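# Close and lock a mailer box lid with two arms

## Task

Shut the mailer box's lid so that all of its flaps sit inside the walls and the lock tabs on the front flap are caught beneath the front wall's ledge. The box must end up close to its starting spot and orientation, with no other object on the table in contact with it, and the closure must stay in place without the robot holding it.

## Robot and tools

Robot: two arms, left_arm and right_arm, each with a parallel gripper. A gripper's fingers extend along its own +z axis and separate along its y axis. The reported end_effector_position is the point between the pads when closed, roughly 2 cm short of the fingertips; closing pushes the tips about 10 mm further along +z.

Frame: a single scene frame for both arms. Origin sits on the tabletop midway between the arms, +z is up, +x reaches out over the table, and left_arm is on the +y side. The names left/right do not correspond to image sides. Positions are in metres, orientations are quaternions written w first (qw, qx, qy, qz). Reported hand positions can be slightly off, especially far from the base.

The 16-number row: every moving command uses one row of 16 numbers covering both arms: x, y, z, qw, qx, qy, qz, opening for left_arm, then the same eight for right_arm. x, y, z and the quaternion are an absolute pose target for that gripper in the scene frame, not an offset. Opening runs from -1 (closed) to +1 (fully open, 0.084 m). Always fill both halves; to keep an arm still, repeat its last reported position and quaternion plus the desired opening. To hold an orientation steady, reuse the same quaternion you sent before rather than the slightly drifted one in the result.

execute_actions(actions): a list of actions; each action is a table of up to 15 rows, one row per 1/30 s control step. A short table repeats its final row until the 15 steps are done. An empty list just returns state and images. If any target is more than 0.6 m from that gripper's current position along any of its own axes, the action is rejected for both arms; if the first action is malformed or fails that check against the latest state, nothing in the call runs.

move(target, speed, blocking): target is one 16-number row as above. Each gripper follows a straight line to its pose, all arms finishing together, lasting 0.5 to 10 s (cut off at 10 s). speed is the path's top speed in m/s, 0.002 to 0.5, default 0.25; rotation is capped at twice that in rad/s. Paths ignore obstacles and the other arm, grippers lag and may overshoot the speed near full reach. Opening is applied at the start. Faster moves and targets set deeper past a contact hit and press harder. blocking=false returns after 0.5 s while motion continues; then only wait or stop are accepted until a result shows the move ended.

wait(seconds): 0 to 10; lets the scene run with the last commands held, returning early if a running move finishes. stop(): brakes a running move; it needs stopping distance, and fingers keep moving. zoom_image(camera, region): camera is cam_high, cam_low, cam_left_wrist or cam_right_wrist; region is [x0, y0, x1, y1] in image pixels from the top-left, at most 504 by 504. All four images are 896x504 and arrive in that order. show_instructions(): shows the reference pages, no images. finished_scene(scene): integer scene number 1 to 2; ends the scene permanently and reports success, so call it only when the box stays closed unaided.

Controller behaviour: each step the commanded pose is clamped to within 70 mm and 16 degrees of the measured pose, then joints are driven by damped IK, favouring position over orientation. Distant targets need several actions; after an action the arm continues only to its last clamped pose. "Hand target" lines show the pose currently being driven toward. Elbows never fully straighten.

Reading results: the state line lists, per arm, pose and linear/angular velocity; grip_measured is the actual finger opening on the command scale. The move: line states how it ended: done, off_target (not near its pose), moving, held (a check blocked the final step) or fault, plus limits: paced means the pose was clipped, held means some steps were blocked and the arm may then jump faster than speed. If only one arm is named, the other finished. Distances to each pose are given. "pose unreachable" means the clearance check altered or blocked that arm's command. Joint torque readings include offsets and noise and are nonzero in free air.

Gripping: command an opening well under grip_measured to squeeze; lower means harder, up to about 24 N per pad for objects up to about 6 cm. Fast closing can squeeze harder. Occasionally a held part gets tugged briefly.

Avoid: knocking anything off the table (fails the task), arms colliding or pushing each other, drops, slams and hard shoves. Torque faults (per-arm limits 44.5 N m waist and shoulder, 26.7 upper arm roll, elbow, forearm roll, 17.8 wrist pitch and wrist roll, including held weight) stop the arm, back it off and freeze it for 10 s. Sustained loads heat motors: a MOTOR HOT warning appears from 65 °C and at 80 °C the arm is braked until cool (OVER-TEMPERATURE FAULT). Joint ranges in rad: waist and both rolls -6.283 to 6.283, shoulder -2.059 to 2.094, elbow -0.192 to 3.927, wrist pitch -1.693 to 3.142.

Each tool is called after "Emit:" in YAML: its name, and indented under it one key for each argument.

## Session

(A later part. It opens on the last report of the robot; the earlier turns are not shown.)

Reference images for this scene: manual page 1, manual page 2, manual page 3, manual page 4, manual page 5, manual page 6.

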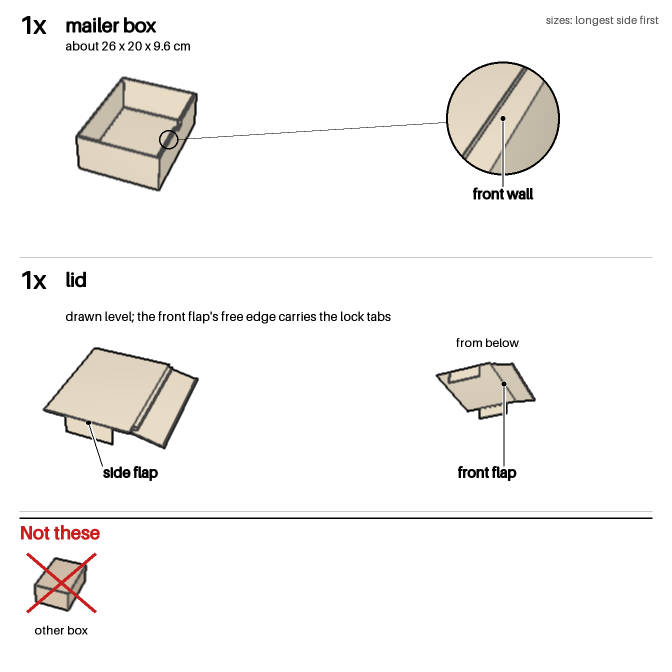

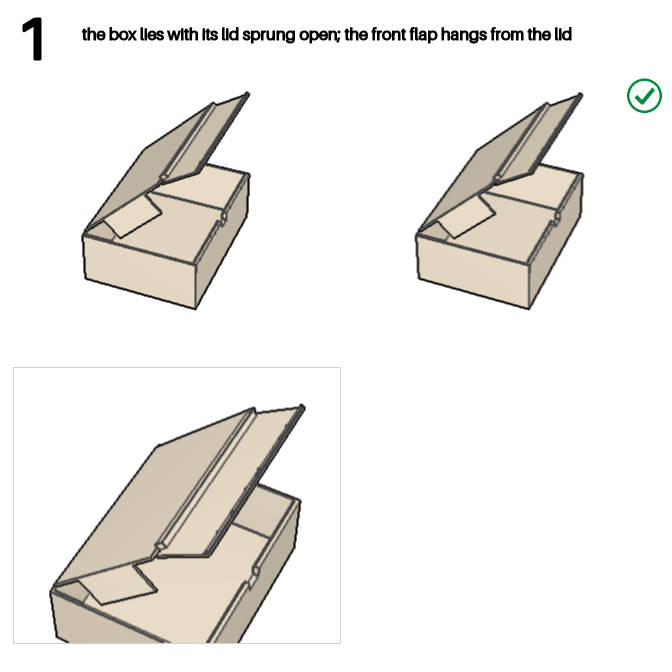

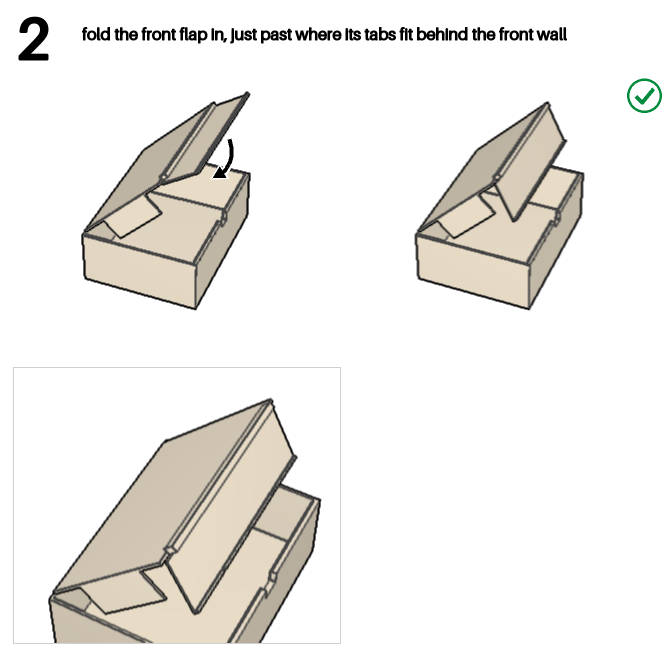

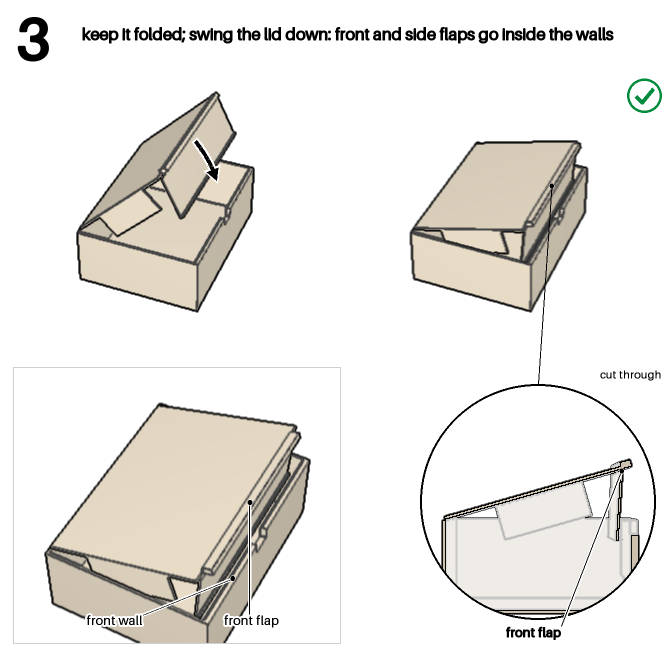

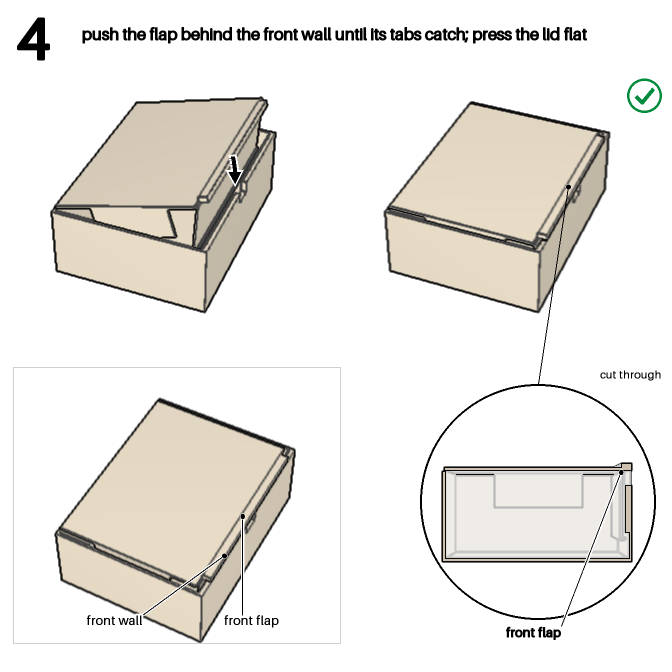

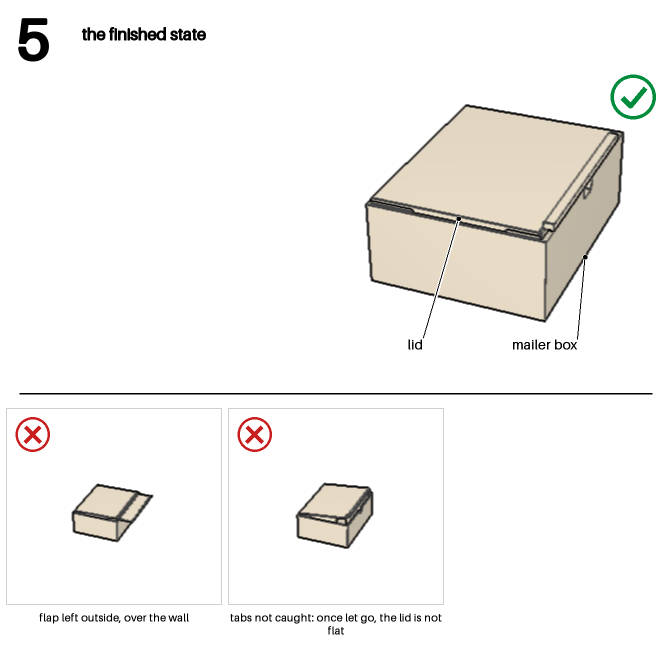

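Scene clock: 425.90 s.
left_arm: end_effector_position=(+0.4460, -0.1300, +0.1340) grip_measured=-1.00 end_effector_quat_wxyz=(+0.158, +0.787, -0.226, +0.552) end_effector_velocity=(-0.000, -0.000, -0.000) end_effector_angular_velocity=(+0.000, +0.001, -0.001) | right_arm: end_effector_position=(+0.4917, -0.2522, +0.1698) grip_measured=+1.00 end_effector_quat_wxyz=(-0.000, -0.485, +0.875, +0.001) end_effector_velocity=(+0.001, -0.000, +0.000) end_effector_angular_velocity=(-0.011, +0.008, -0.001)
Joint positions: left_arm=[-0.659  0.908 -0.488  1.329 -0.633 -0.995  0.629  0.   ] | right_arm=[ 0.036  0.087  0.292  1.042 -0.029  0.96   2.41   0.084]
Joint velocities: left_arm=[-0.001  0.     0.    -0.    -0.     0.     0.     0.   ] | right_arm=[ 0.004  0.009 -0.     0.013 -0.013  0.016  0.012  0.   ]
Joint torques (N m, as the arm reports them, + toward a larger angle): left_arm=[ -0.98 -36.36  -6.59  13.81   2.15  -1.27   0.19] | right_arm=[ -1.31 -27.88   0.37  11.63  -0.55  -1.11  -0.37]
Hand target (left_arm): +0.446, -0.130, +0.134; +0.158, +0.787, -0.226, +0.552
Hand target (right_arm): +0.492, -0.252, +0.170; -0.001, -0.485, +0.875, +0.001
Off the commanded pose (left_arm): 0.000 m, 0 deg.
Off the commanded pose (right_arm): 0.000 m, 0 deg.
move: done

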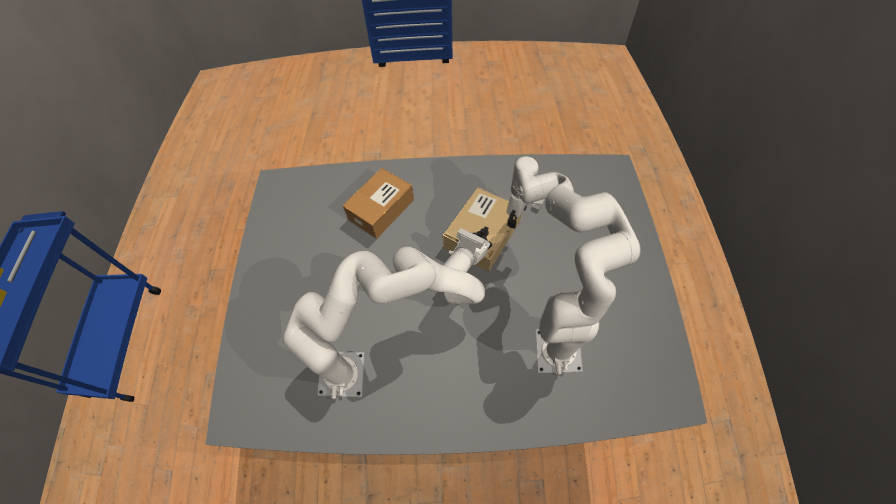

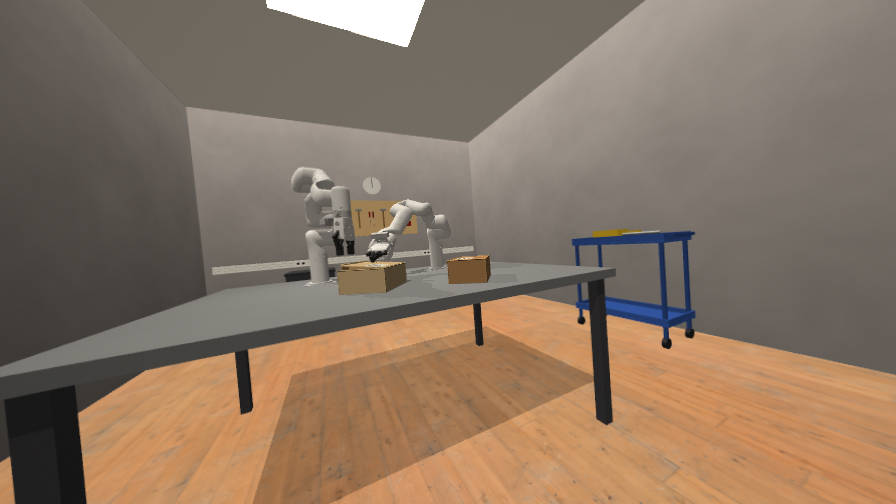

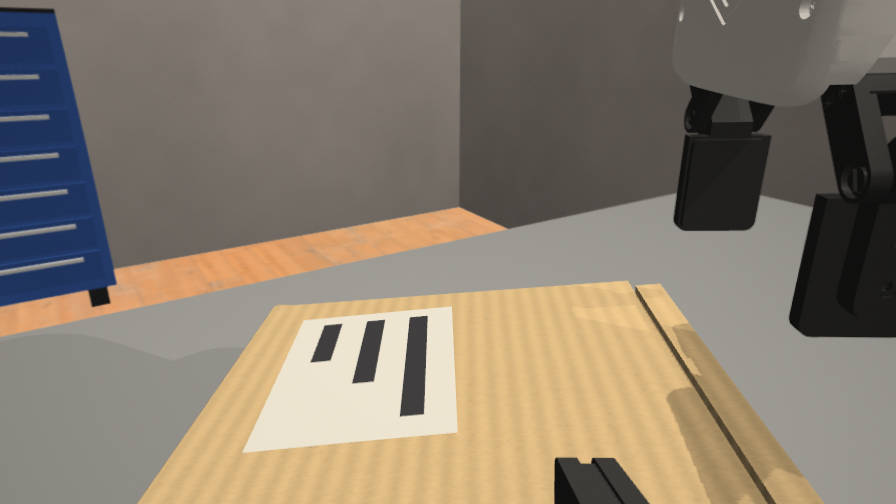

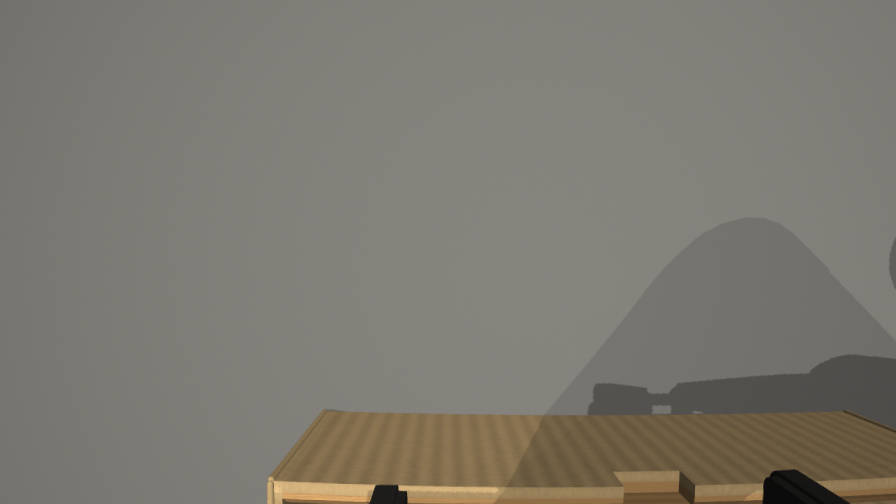

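Emit:
move:
  target: [0.446,-0.13,0.134,0.158,0.787,-0.226,0.552,-1,0.504,-0.243,0.15,0,0.484,-0.875,0,1]
  speed: 0.04

Emit:
move:
  target: [0.446,-0.13,0.130,0.158,0.787,-0.226,0.552,-1,0.504,-0.243,0.128,0,0.484,-0.875,0,1]
  speed: 0.015

Scene clock: 434.30 s.
left_arm: end_effector_position=(+0.4460, -0.1300, +0.1340) grip_measured=-1.00 end_effector_quat_wxyz=(+0.158, +0.787, -0.226, +0.552) end_effector_velocity=(+0.000, +0.001, -0.001) end_effector_angular_velocity=(+0.000, +0.002, +0.001) | right_arm: end_effector_position=(+0.5039, -0.2431, +0.1503) grip_measured=+1.00 end_effector_quat_wxyz=(+0.000, -0.484, +0.875, -0.000) end_effector_velocity=(+0.001, +0.000, -0.001) end_effector_angular_velocity=(-0.001, -0.001, -0.000)
Joint positions: left_arm=[-0.659  0.908 -0.488  1.329 -0.633 -0.995  0.629  0.   ] | right_arm=[ 0.049  0.16   0.295  1.07  -0.058  0.918  2.445  0.084]
Joint velocities: left_arm=[ 0.001  0.001 -0.     0.    -0.001  0.001 -0.     0.   ] | right_arm=[ 0.     0.006  0.     0.003 -0.004 -0.003  0.003  0.   ]
Joint torques (N m, as the arm reports them, + toward a larger angle): left_arm=[ -1.29 -36.55  -6.49  13.76   2.28  -1.4    0.08] | right_arm=[ -1.36 -29.33   0.85  11.43  -0.7   -0.99  -0.41]
Hand target (left_arm): +0.446, -0.130, +0.134; +0.158, +0.787, -0.226, +0.552
Hand target (right_arm): +0.504, -0.243, +0.150; -0.000, -0.484, +0.875, -0.000
Off the commanded pose (left_arm): 0.000 m, 0 deg.
Off the commanded pose (right_arm): 0.000 m, 0 deg.
move: done

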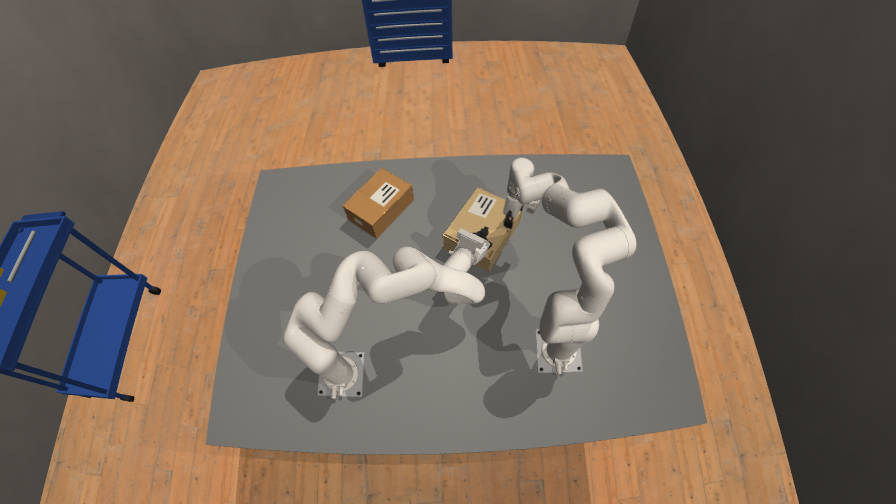

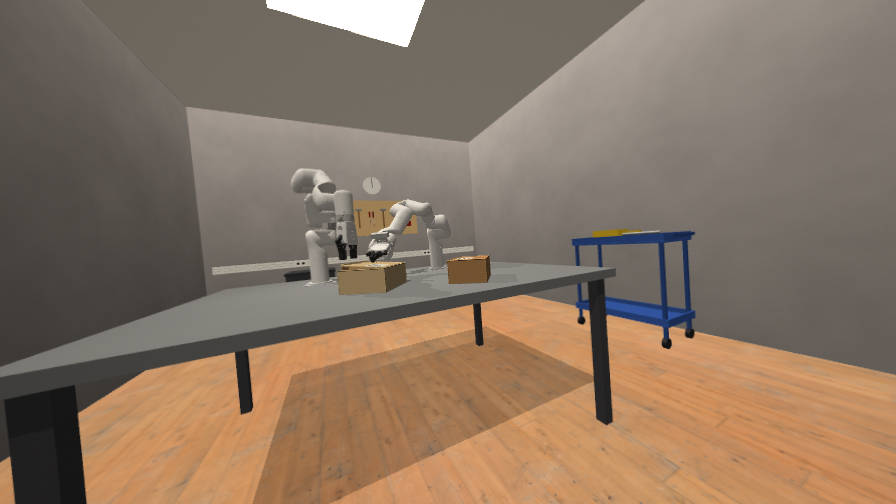

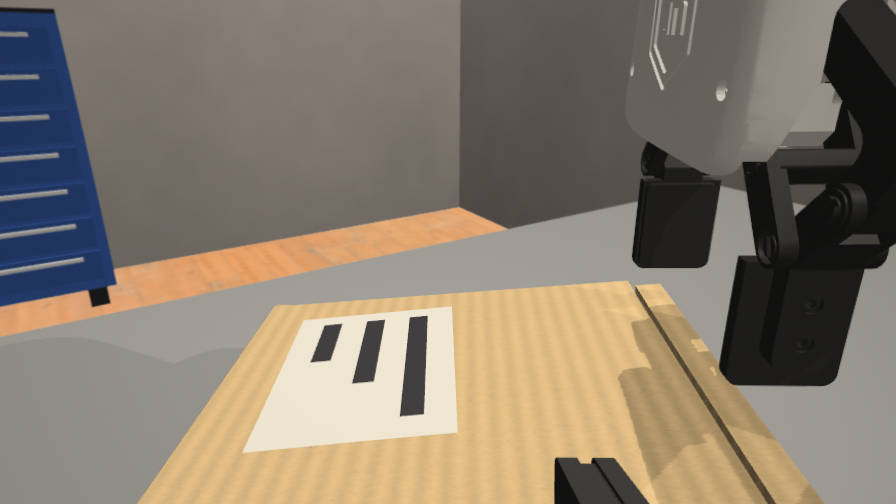

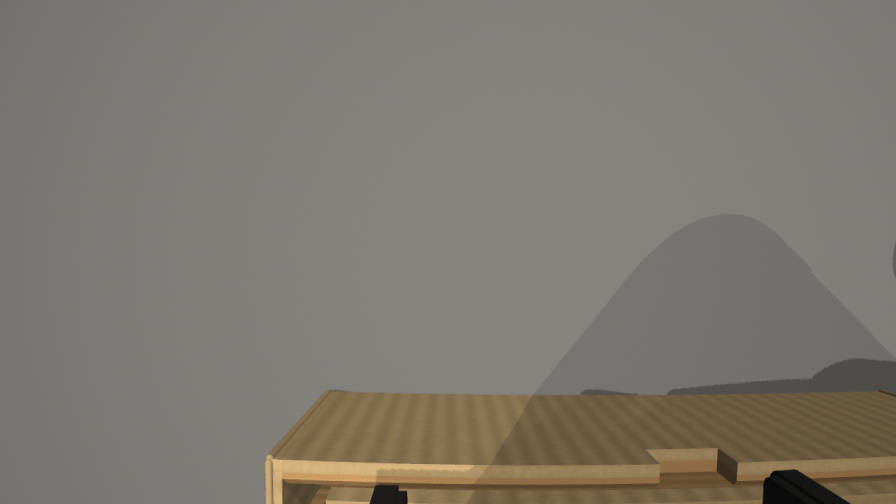

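Scene clock: 436.03 s.
left_arm: end_effector_position=(+0.4460, -0.1300, +0.1300) grip_measured=-1.00 end_effector_quat_wxyz=(+0.158, +0.787, -0.226, +0.552) end_effector_velocity=(-0.000, -0.000, -0.001) end_effector_angular_velocity=(+0.000, +0.000, -0.001) | right_arm: end_effector_position=(+0.5040, -0.2430, +0.1282) grip_measured=+1.00 end_effector_quat_wxyz=(-0.000, -0.484, +0.875, -0.000) end_effector_velocity=(+0.001, +0.001, -0.001) end_effector_angular_velocity=(+0.001, -0.005, +0.001)
Joint positions: left_arm=[-0.66   0.919 -0.486  1.332 -0.626 -1.     0.624  0.   ] | right_arm=[ 0.052  0.194  0.291  1.044 -0.073  0.86   2.456  0.084]
Joint velocities: left_arm=[-0.     0.001  0.     0.001  0.001 -0.    -0.     0.   ] | right_arm=[ 0.003  0.003 -0.001 -0.001 -0.002 -0.009  0.002 -0.   ]
Joint torques (N m, as the arm reports them, + toward a larger angle): left_arm=[ -0.97 -36.8   -6.59  13.61   2.21  -1.38   0.15] | right_arm=[ -1.41 -30.29   1.    11.16  -0.58  -0.96  -0.38]
Hand target (left_arm): +0.446, -0.130, +0.130; +0.158, +0.787, -0.226, +0.552
Hand target (right_arm): +0.504, -0.243, +0.128; -0.000, -0.484, +0.875, -0.000
Off the commanded pose (left_arm): 0.000 m, 0 deg.
Off the commanded pose (right_arm): 0.000 m, 0 deg.
move: done

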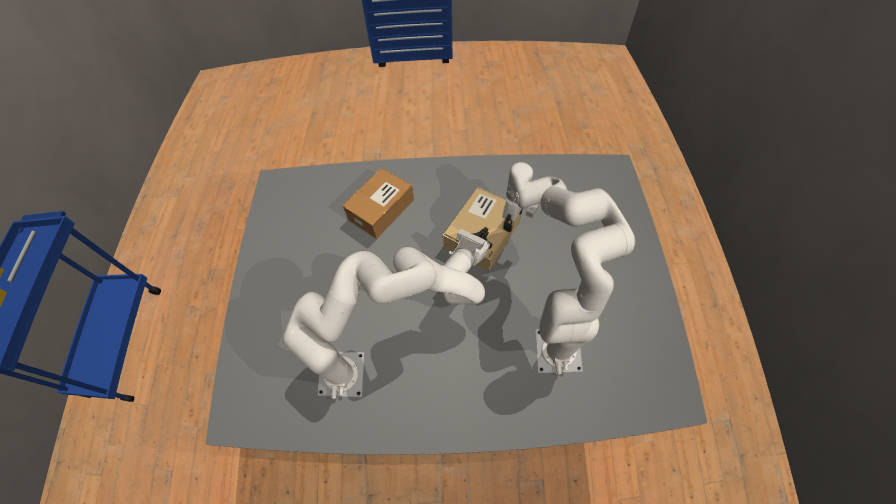

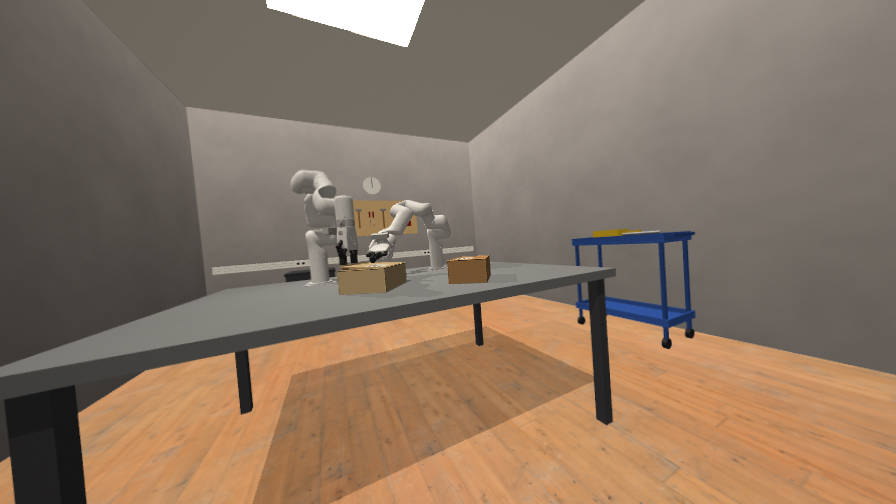

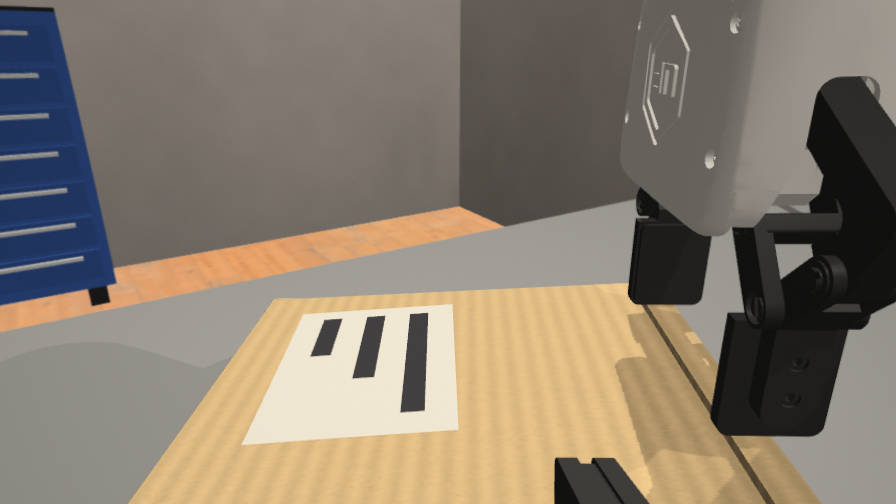

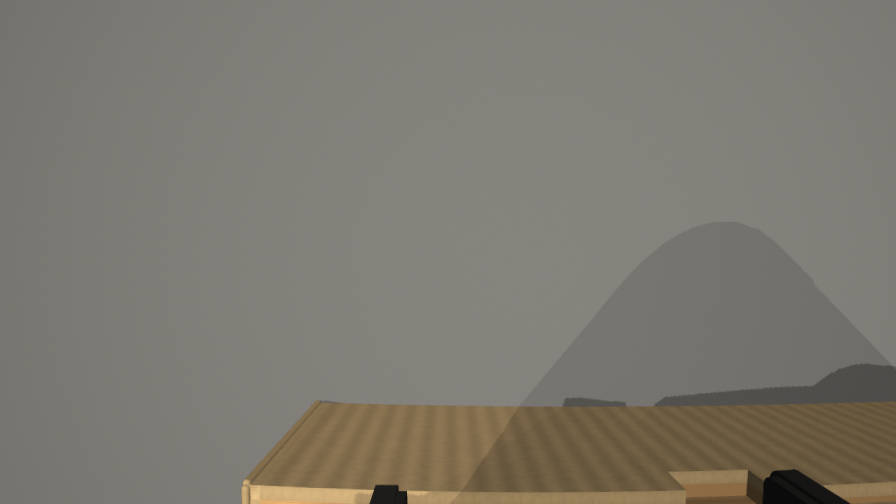

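No contact torque yet; lower further.

Emit:
move:
  target: [0.446,-0.13,0.124,0.158,0.787,-0.226,0.552,-1,0.504,-0.243,0.116,0,0.484,-0.875,0,1]
  speed: 0.01

Emit:
zoom_image:
  camera: "cam_low"
  region: [320,230,420,300]

Scene clock: 442.20 s.
left_arm: end_effector_position=(+0.4460, -0.1300, +0.1241) grip_measured=-1.00 end_effector_quat_wxyz=(+0.158, +0.787, -0.226, +0.552) end_effector_velocity=(-0.000, -0.001, -0.000) end_effector_angular_velocity=(-0.001, -0.001, -0.001) | right_arm: end_effector_position=(+0.5040, -0.2430, +0.1162) grip_measured=+1.00 end_effector_quat_wxyz=(-0.000, -0.484, +0.875, -0.000) end_effector_velocity=(-0.000, -0.001, -0.002) end_effector_angular_velocity=(-0.001, +0.001, -0.002)
Joint positions: left_arm=[-0.661  0.934 -0.483  1.337 -0.616 -1.007  0.618  0.   ] | right_arm=[ 0.054  0.215  0.289  1.032 -0.083  0.828  2.462  0.084]
Joint velocities: left_arm=[-0.001  0.002  0.     0.001  0.003 -0.002 -0.001  0.   ] | right_arm=[-0.001  0.003 -0.001 -0.003 -0.002 -0.005  0.002 -0.   ]
Joint torques (N m, as the arm reports them, + toward a larger angle): left_arm=[ -0.98 -36.67  -6.79  13.61   2.07  -1.39   0.23] | right_arm=[ -1.27 -30.4    1.15  10.95  -0.53  -0.95  -0.48]
Hand target (left_arm): +0.446, -0.130, +0.124; +0.158, +0.787, -0.226, +0.552
Hand target (right_arm): +0.504, -0.243, +0.116; -0.000, -0.484, +0.875, -0.000
Off the commanded pose (left_arm): 0.000 m, 0 deg.
Off the commanded pose (right_arm): 0.000 m, 0 deg.
move: done

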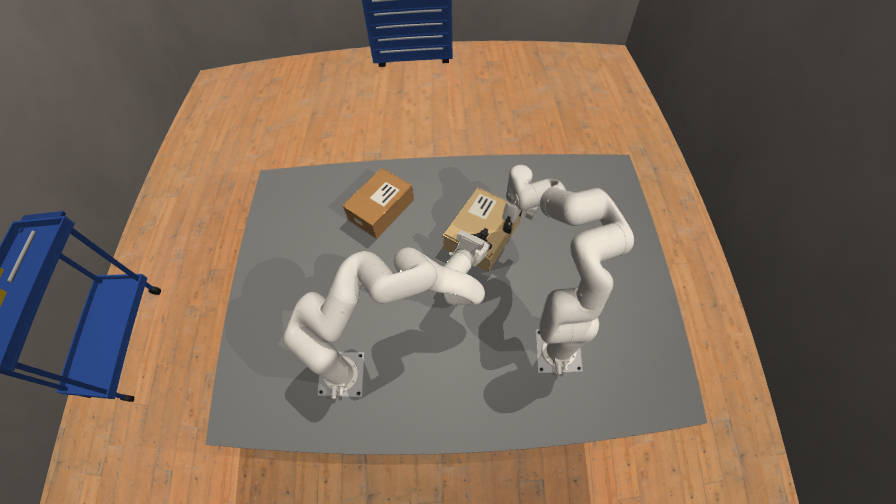

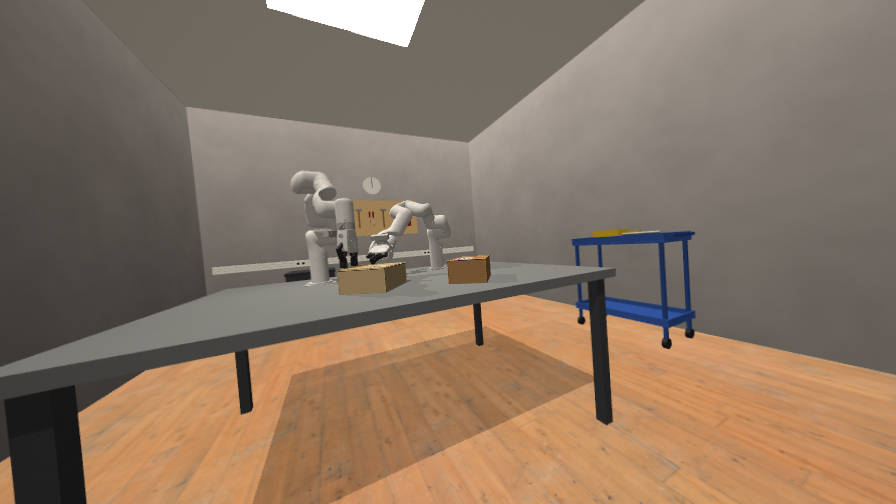

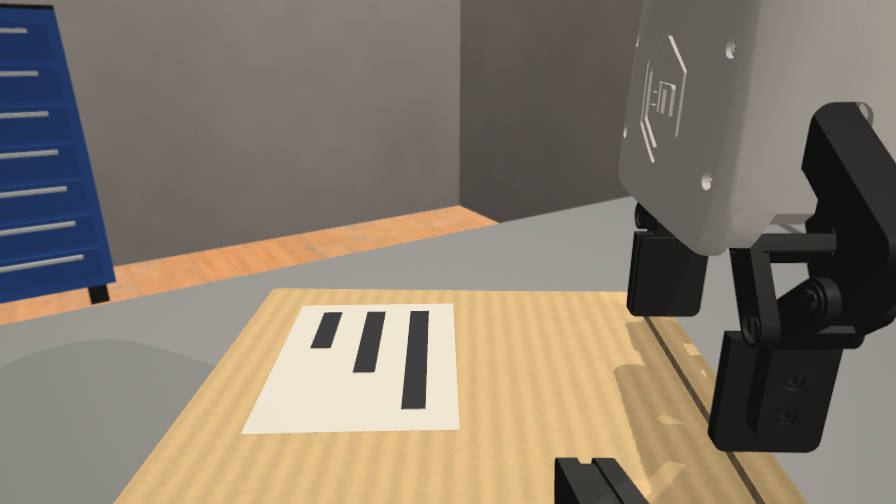

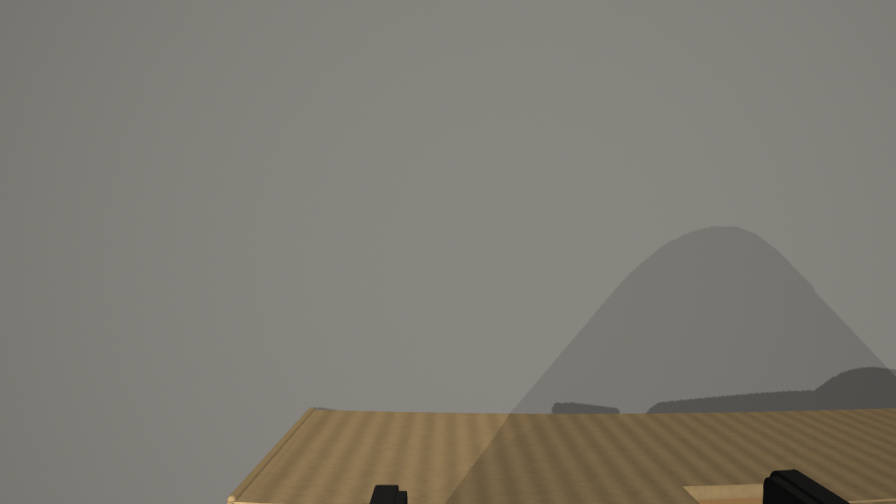

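Region (320, 230, 420, 300) of cam_low's 896x504 image, scaled by 5.040, with more detail than that image has; it fills the top 353 rows of this view, and the rest is white.

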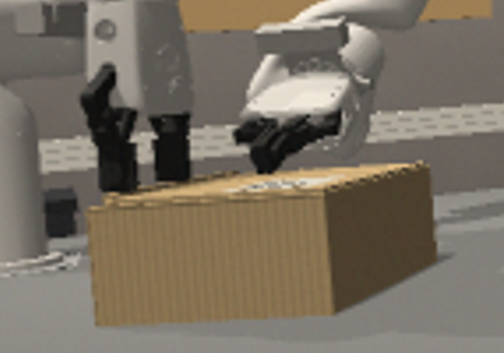

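Still soft. Continue with right until firm.

Emit:
move:
  target: [0.446,-0.13,0.121,0.158,0.787,-0.226,0.552,-1,0.504,-0.243,0.107,0,0.484,-0.875,0,1]
  speed: 0.008

Emit:
zoom_image:
  camera: "cam_low"
  region: [320,230,420,300]

Scene clock: 450.13 s.
left_arm: end_effector_position=(+0.4460, -0.1300, +0.1211) grip_measured=-1.00 end_effector_quat_wxyz=(+0.158, +0.787, -0.226, +0.552) end_effector_velocity=(-0.001, -0.001, -0.000) end_effector_angular_velocity=(-0.001, -0.000, -0.001) | right_arm: end_effector_position=(+0.5065, -0.2424, +0.1120) grip_measured=+1.00 end_effector_quat_wxyz=(+0.005, -0.484, +0.875, -0.002) end_effector_velocity=(+0.000, -0.000, +0.000) end_effector_angular_velocity=(+0.000, -0.005, -0.001)
Joint positions: left_arm=[-0.662  0.942 -0.482  1.34  -0.611 -1.01   0.614  0.   ] | right_arm=[ 0.056  0.224  0.287  1.028 -0.09   0.805  2.467  0.084]
Joint velocities: left_arm=[-0.002  0.001 -0.     0.001  0.001 -0.001 -0.001  0.   ] | right_arm=[ 0.001 -0.003 -0.002 -0.004 -0.001 -0.006  0.001  0.   ]
Joint torques (N m, as the arm reports them, + toward a larger angle): left_arm=[ -1.17 -36.9   -6.82  13.47   2.18  -1.37   0.09] | right_arm=[-1.71  1.3  -1.04  1.98 -1.08 -1.75 -0.17]
Hand target (left_arm): +0.446, -0.130, +0.121; +0.158, +0.787, -0.226, +0.552
Hand target (right_arm): +0.504, -0.243, +0.107; -0.000, -0.484, +0.875, -0.000
Off the commanded pose (left_arm): 0.000 m, 0 deg.
Off the commanded pose (right_arm): 0.006 m, 1 deg.
move: off_target (right_arm)

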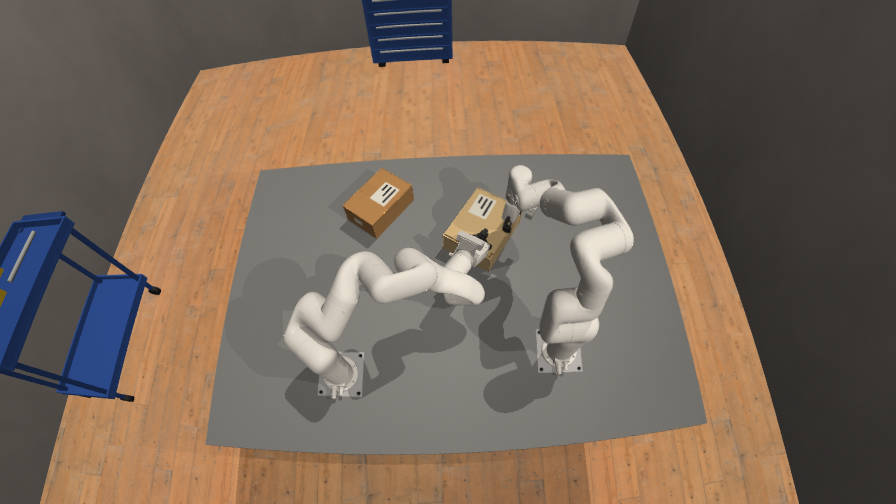

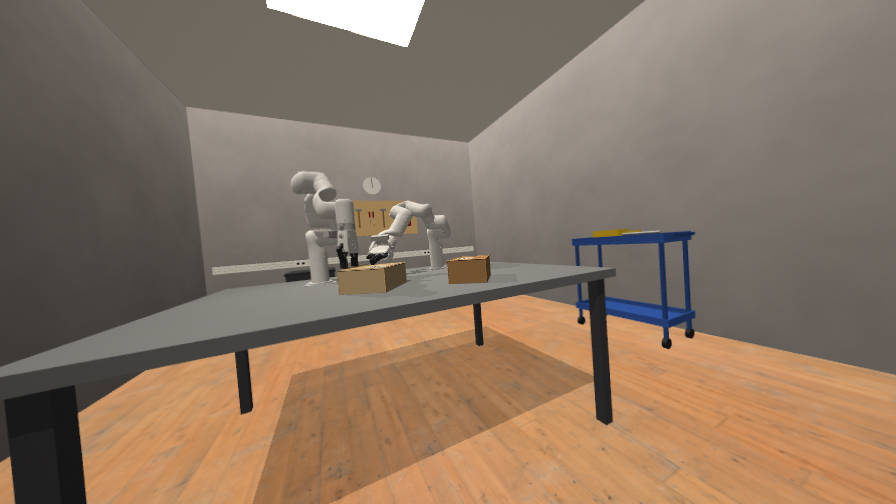

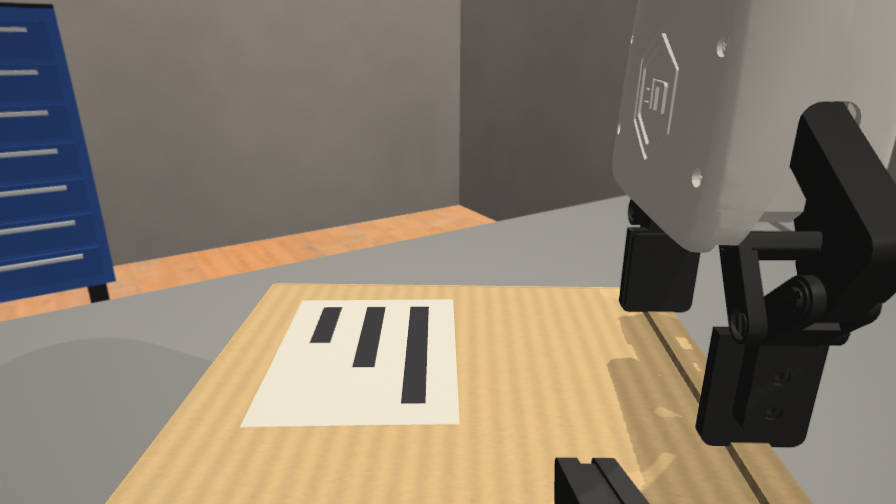

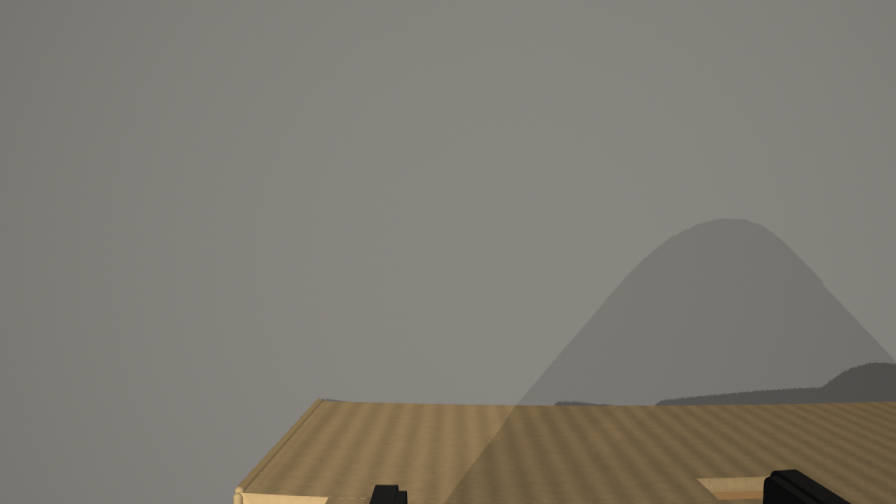

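Region (320, 230, 420, 300) of cam_low's 896x504 image, scaled by 5.040, with more detail than that image has; it fills the top 353 rows of this view, and the rest is white.

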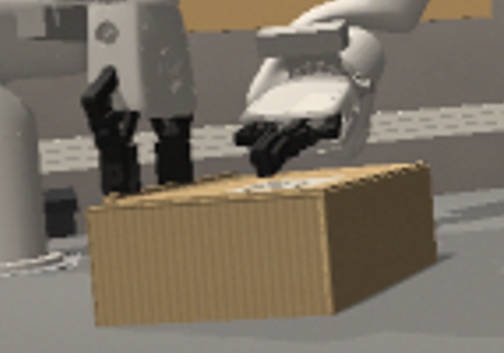

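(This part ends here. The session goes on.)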